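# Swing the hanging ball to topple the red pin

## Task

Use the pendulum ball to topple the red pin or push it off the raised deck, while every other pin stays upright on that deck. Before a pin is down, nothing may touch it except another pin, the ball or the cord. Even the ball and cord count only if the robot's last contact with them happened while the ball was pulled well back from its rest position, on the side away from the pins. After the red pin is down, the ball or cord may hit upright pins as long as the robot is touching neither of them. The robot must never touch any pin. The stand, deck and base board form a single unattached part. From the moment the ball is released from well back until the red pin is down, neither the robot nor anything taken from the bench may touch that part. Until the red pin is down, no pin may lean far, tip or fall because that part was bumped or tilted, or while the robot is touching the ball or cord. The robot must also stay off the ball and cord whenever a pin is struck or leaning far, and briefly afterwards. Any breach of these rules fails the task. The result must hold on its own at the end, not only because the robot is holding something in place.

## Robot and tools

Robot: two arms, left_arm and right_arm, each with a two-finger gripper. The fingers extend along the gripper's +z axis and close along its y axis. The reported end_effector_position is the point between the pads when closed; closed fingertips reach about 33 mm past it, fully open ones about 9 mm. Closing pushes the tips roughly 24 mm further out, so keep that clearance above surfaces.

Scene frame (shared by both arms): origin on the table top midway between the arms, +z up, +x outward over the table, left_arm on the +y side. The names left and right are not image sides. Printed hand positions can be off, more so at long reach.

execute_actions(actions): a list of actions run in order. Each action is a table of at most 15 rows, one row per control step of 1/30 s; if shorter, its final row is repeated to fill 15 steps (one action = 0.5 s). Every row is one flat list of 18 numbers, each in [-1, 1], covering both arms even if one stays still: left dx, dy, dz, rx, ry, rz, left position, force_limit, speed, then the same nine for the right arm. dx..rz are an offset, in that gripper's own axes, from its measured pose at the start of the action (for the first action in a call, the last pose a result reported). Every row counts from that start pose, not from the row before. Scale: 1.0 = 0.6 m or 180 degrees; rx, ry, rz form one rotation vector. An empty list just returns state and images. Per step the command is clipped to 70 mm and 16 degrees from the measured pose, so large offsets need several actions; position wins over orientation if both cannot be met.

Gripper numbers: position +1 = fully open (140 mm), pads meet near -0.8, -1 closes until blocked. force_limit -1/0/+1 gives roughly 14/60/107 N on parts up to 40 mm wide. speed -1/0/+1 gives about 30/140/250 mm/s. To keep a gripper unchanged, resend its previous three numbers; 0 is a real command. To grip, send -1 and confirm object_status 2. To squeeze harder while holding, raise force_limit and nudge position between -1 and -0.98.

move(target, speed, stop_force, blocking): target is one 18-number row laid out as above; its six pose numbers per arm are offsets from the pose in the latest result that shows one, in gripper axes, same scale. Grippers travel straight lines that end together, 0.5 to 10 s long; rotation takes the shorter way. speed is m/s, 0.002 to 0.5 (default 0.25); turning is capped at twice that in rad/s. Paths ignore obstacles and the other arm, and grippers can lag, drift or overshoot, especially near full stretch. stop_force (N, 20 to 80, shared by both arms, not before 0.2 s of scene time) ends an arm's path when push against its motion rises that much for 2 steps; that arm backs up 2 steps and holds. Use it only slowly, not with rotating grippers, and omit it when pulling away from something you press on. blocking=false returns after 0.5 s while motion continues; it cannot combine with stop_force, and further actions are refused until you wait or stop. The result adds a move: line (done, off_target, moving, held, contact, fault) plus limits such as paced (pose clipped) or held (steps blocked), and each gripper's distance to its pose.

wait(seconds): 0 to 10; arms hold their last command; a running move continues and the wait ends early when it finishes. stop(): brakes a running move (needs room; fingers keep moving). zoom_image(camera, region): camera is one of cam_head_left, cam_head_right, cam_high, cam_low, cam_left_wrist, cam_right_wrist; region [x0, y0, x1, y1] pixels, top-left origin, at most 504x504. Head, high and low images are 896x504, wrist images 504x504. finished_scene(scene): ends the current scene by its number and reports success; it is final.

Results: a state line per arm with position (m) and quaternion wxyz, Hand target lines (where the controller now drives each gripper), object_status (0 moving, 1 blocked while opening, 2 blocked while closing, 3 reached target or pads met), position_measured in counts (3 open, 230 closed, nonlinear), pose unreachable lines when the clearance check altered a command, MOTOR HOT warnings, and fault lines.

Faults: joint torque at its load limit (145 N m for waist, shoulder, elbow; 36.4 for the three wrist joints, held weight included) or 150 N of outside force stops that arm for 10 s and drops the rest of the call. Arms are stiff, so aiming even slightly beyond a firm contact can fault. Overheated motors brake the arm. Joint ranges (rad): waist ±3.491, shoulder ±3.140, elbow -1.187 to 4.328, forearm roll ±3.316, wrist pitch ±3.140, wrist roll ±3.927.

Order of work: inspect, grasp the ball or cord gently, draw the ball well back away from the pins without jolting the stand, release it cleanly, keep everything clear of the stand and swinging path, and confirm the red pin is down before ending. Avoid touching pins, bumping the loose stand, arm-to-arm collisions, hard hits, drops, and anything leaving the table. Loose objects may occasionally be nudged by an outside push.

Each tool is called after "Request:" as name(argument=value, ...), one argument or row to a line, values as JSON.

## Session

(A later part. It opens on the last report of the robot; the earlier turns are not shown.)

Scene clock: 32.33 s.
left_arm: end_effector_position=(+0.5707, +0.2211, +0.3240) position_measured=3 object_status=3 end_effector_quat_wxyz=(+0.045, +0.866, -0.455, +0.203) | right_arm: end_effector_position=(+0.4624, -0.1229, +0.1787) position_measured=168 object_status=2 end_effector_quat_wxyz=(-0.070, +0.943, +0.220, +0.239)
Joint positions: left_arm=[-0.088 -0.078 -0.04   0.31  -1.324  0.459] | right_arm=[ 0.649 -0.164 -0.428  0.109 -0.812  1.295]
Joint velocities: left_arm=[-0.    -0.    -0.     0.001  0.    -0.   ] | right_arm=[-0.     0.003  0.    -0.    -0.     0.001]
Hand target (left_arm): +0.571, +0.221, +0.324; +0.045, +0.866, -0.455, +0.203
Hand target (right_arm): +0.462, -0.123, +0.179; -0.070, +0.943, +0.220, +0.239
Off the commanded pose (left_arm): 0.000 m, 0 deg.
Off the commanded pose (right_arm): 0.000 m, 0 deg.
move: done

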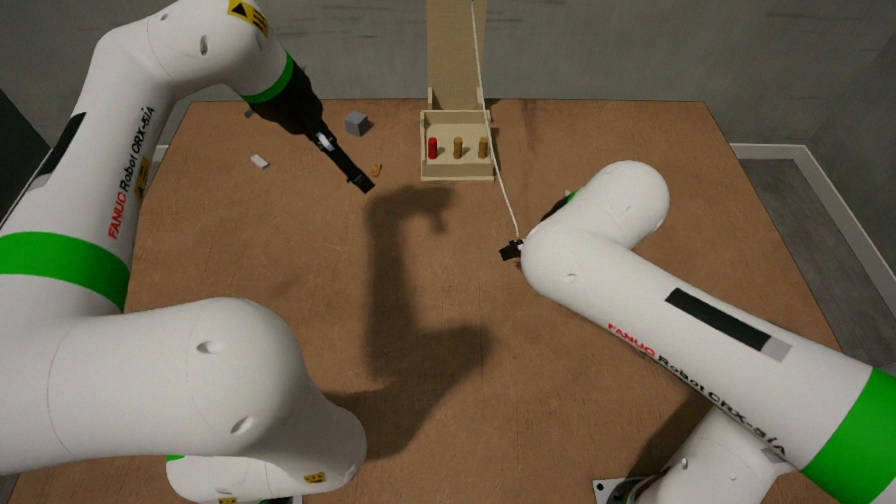

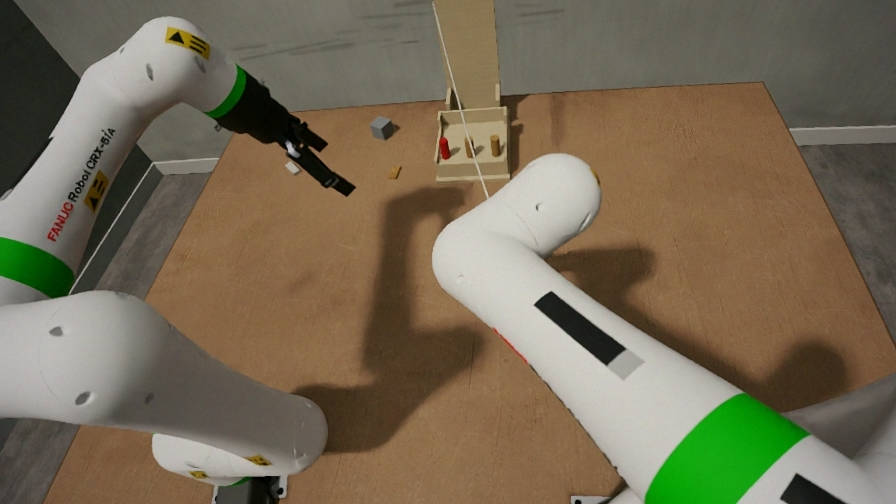

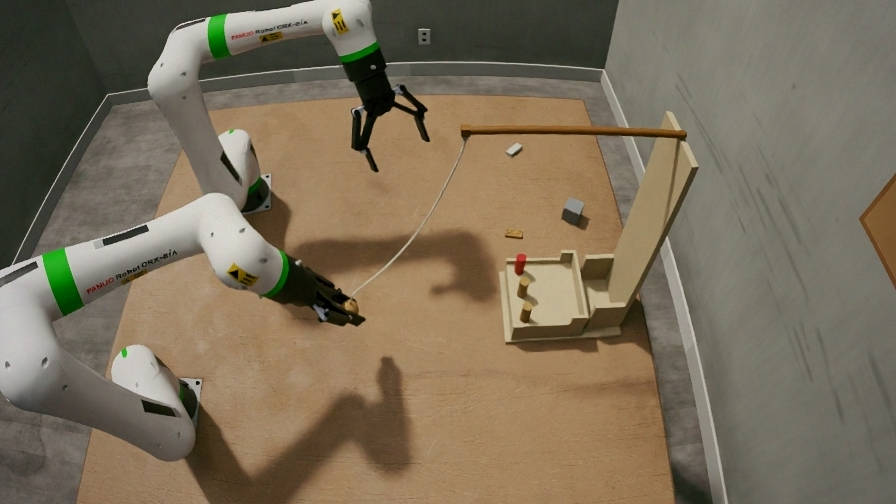

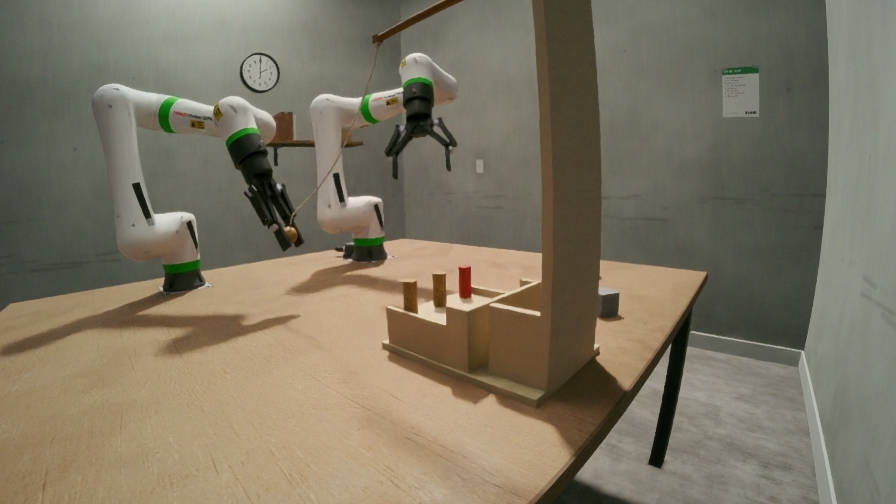

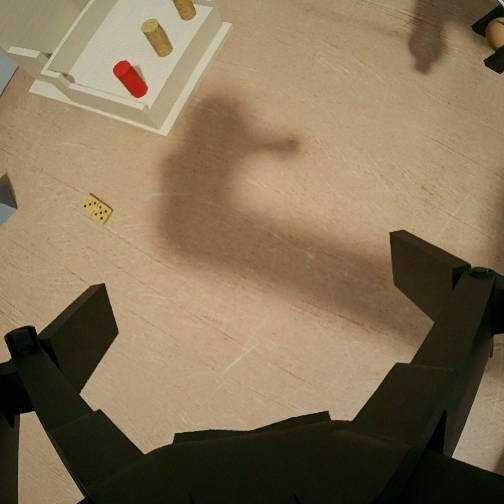

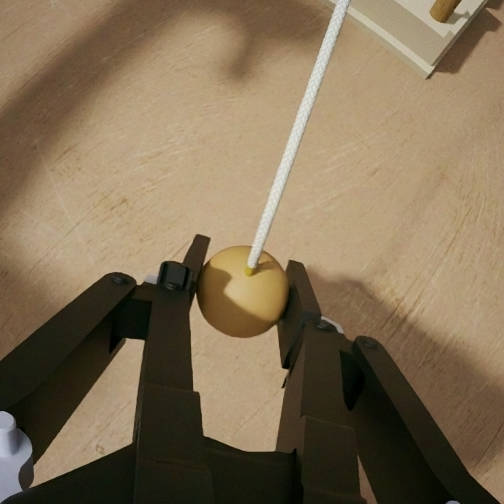

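Request:
move(
  target=[0,0,0,0,0,0,1,0,0,-0.006,0.022,0.012,0,0,0,-1,-0.7,0],
  speed=0.03,
)

Request:
execute_actions(
  actions=[
    [[0,0,0,0,0,0,1,0,0,0,0,0,0,0,0,1,-0.7,1]],
    [[0,0,0,0,0,0,1,0,0,-0.08,0,-0.08,0,0,0,1,-0.7,1]],
    [[0,0,0,0,0,0,1,0,0,-0.05,0,-0.05,0,0,0,1,-0.7,1]],
  ],
)

Request:
wait(
  seconds=6,
)

Scene clock: 37.33 s.
left_arm: end_effector_position=(+0.5707, +0.2211, +0.3240) position_measured=3 object_status=3 end_effector_quat_wxyz=(+0.045, +0.866, -0.455, +0.203) | right_arm: end_effector_position=(+0.4685, -0.1344, +0.1703) position_measured=168 object_status=2 end_effector_quat_wxyz=(-0.070, +0.943, +0.220, +0.239)
Joint positions: left_arm=[-0.088 -0.078 -0.04   0.31  -1.324  0.459] | right_arm=[ 0.614 -0.153 -0.432  0.087 -0.793  1.34 ]
Joint velocities: left_arm=[-0.    -0.    -0.    -0.001  0.001 -0.001] | right_arm=[-0.     0.001 -0.001  0.002  0.     0.001]
Hand target (left_arm): +0.571, +0.221, +0.324; +0.045, +0.866, -0.455, +0.203
Hand target (right_arm): +0.468, -0.134, +0.170; -0.070, +0.943, +0.220, +0.239
Off the commanded pose (left_arm): 0.000 m, 0 deg.
Off the commanded pose (right_arm): 0.000 m, 0 deg.
move: done

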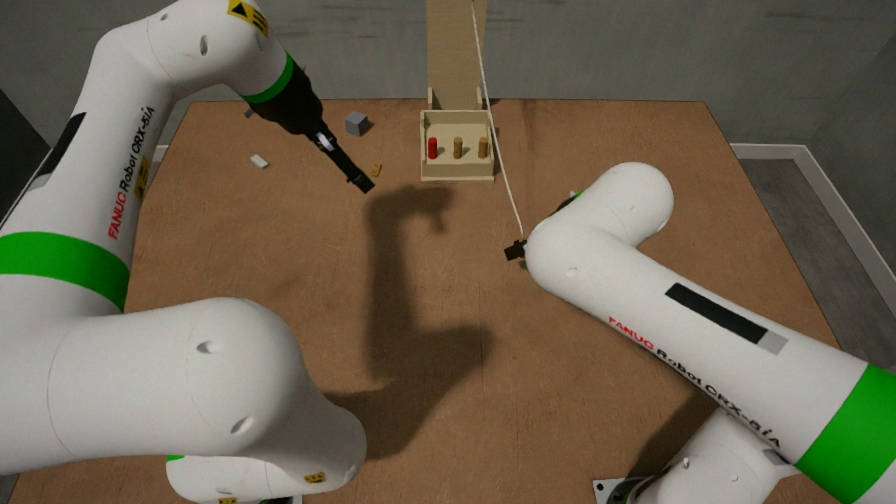

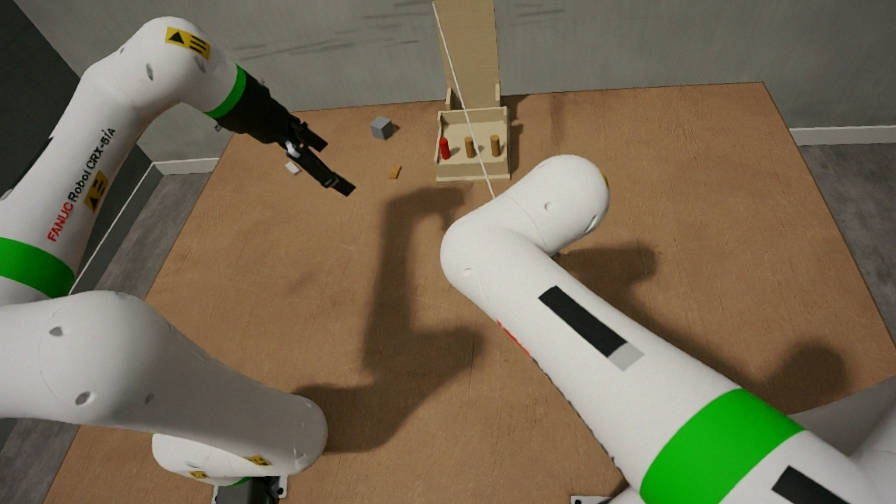

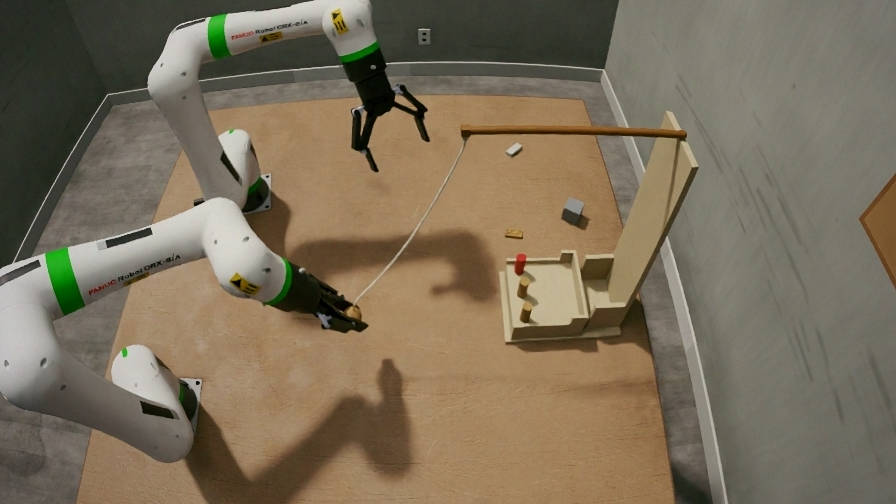

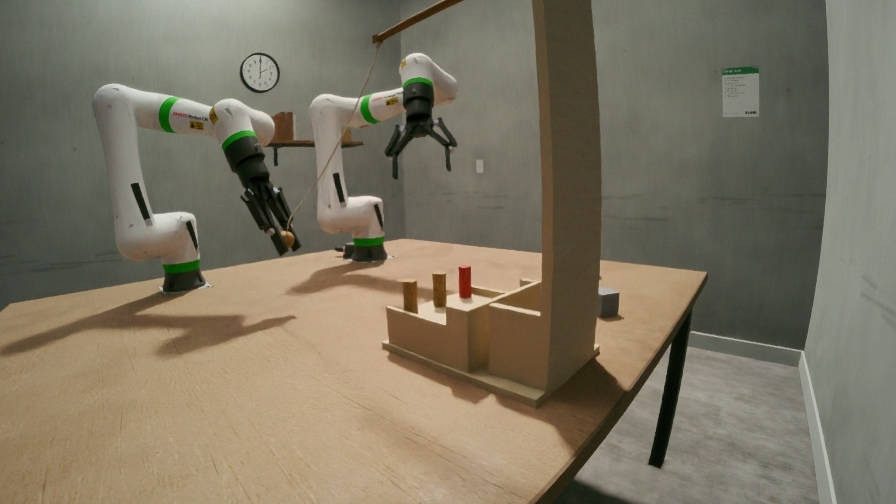

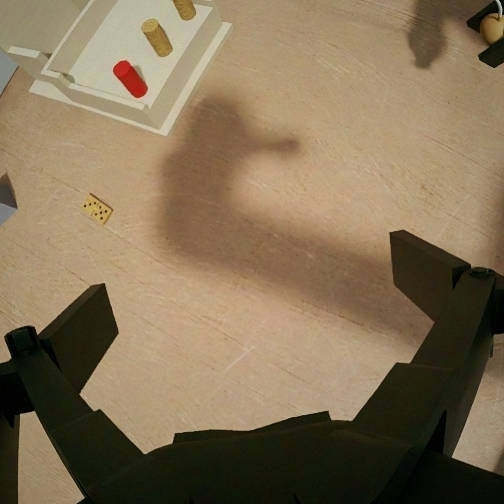

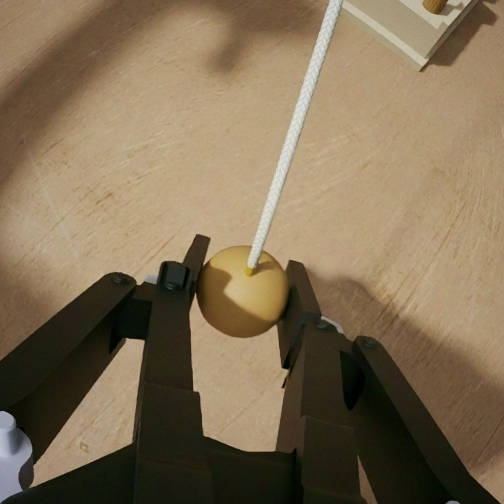

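Scene clock: 38.83 s.
left_arm: end_effector_position=(+0.5707, +0.2211, +0.3240) position_measured=3 object_status=3 end_effector_quat_wxyz=(+0.045, +0.866, -0.455, +0.203) | right_arm: end_effector_position=(+0.3743, -0.1829, +0.2012) position_measured=3 object_status=3 end_effector_quat_wxyz=(-0.071, +0.943, +0.220, +0.239)
Joint positions: left_arm=[-0.088 -0.078 -0.04   0.31  -1.324  0.459] | right_arm=[ 0.685 -0.475 -0.595  0.117 -0.96   1.271]
Joint velocities: left_arm=[ 0.     0.    -0.001  0.001 -0.    -0.002] | right_arm=[ 0.001 -0.003 -0.001  0.003 -0.001  0.   ]
Hand target (left_arm): +0.571, +0.221, +0.324; +0.045, +0.866, -0.455, +0.203
Hand target (right_arm): +0.374, -0.183, +0.201; -0.071, +0.943, +0.220, +0.239
Off the commanded pose (left_arm): 0.000 m, 0 deg.
Off the commanded pose (right_arm): 0.000 m, 0 deg.

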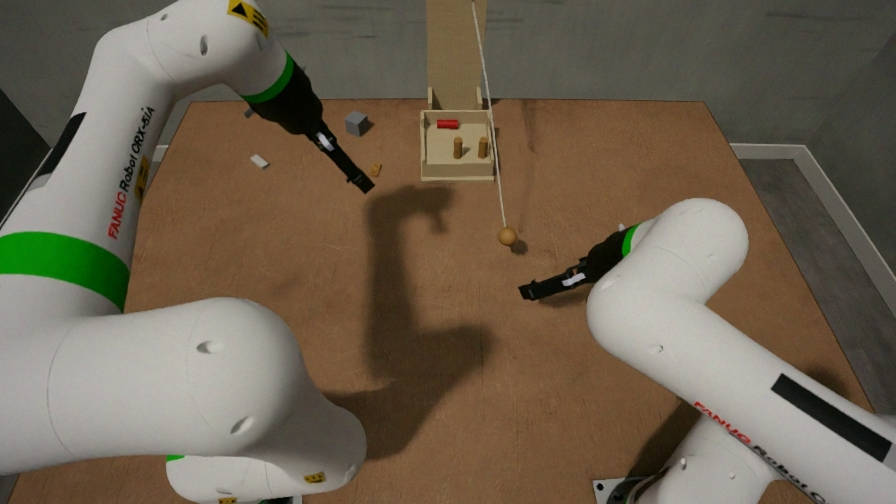

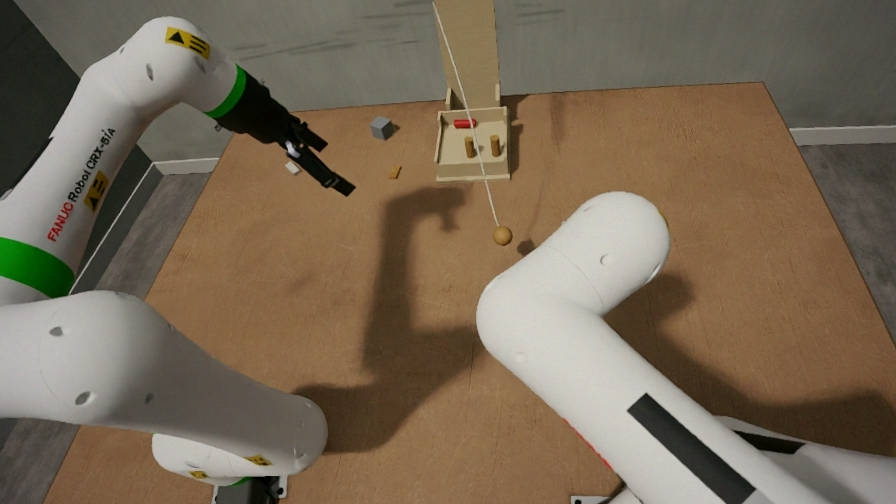

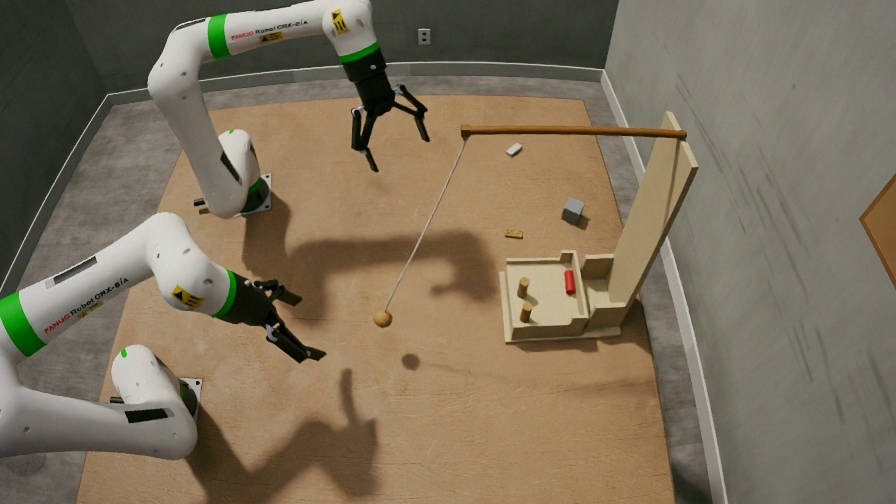

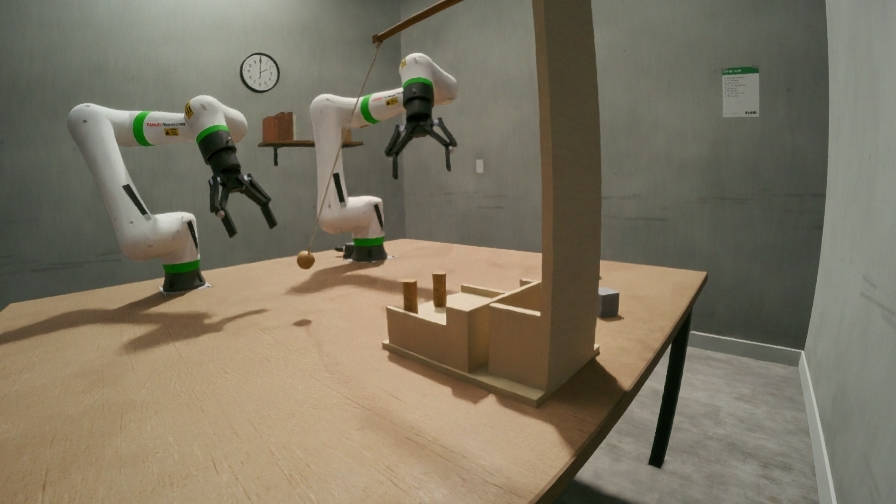

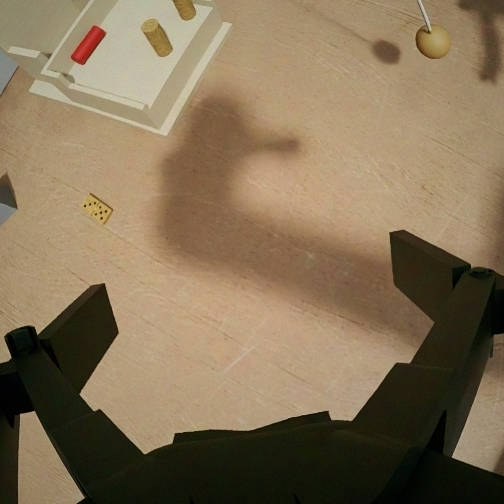

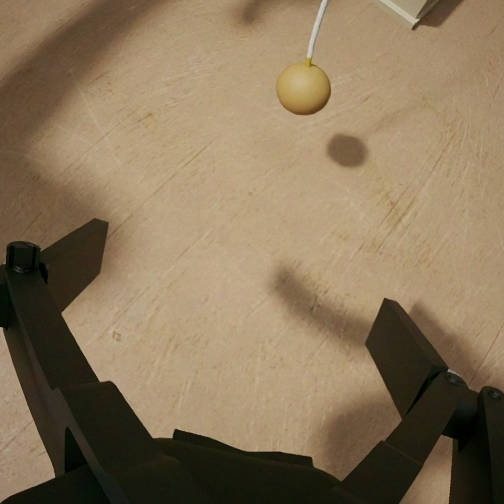

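Scene clock: 44.83 s.
left_arm: end_effector_position=(+0.5707, +0.2211, +0.3240) position_measured=3 object_status=3 end_effector_quat_wxyz=(+0.045, +0.866, -0.455, +0.203) | right_arm: end_effector_position=(+0.3743, -0.1829, +0.2012) position_measured=3 object_status=3 end_effector_quat_wxyz=(-0.071, +0.943, +0.220, +0.239)
Joint positions: left_arm=[-0.088 -0.078 -0.04   0.31  -1.324  0.459] | right_arm=[ 0.685 -0.476 -0.595  0.117 -0.96   1.271]
Joint velocities: left_arm=[-0.     0.     0.001 -0.     0.001  0.   ] | right_arm=[ 0.    -0.     0.002  0.001 -0.     0.001]
Hand target (left_arm): +0.571, +0.221, +0.324; +0.045, +0.866, -0.455, +0.203
Hand target (right_arm): +0.374, -0.183, +0.201; -0.071, +0.943, +0.220, +0.239
Off the commanded pose (left_arm): 0.000 m, 0 deg.
Off the commanded pose (right_arm): 0.000 m, 0 deg.
wait: 6.00 s; at rest by 0.17 s

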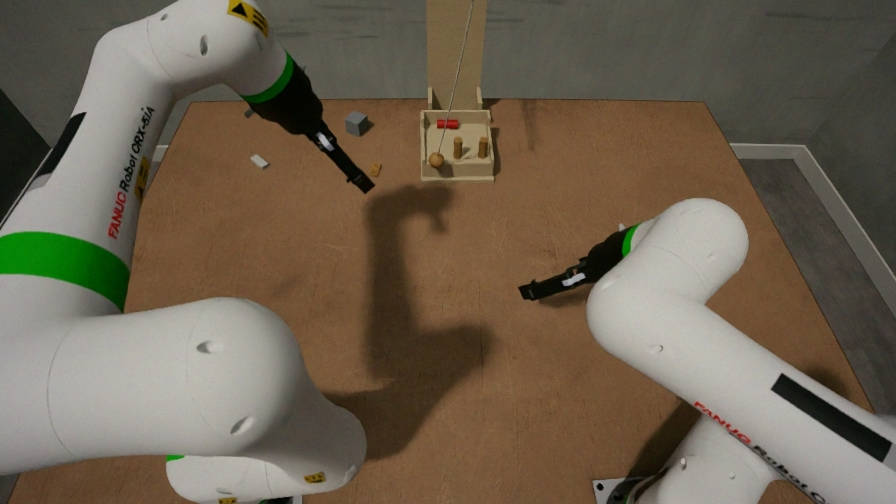

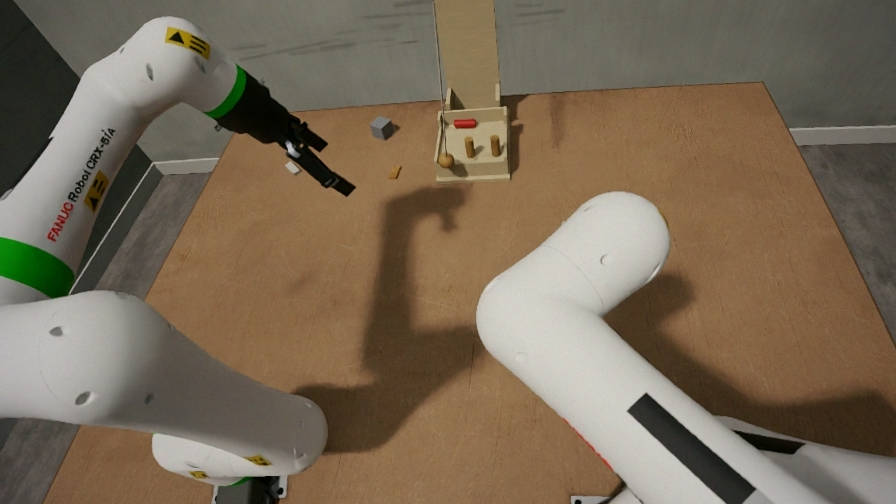

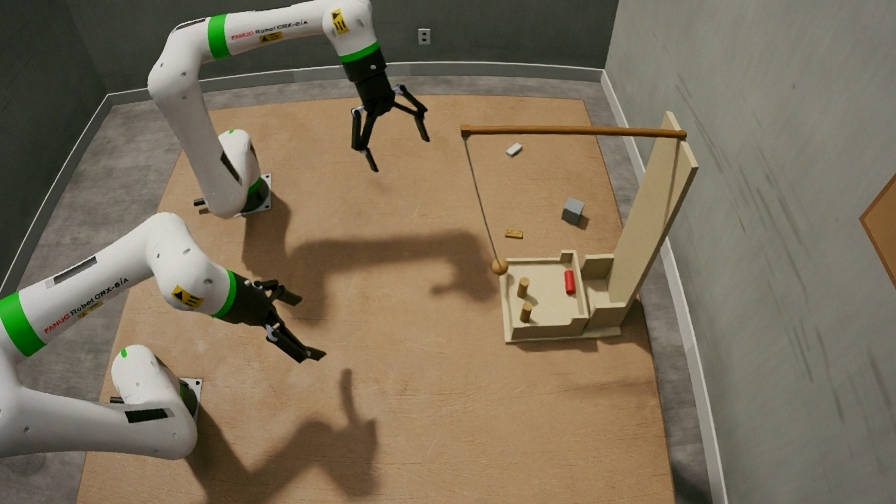

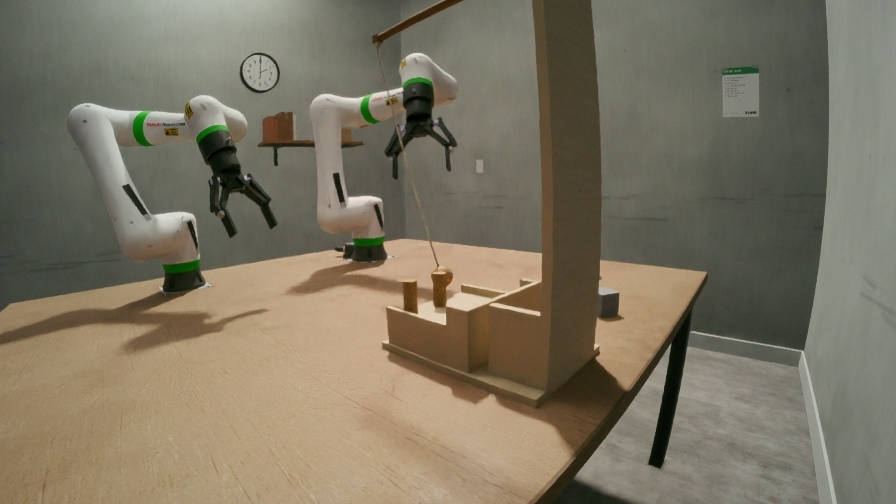

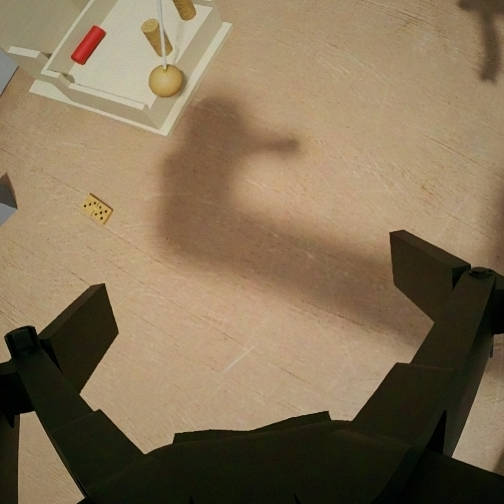

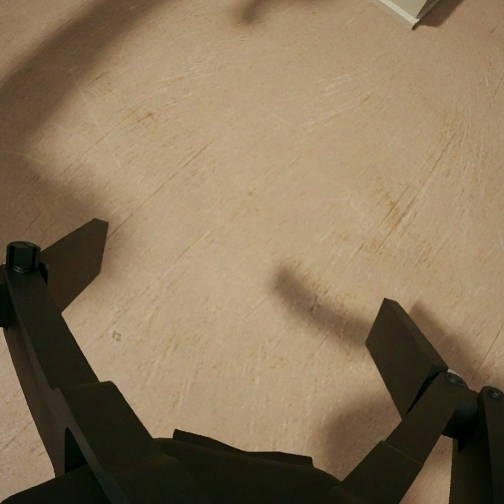

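Request:
finished_scene(
  scene=1,
)

The scene is finished: the task was done.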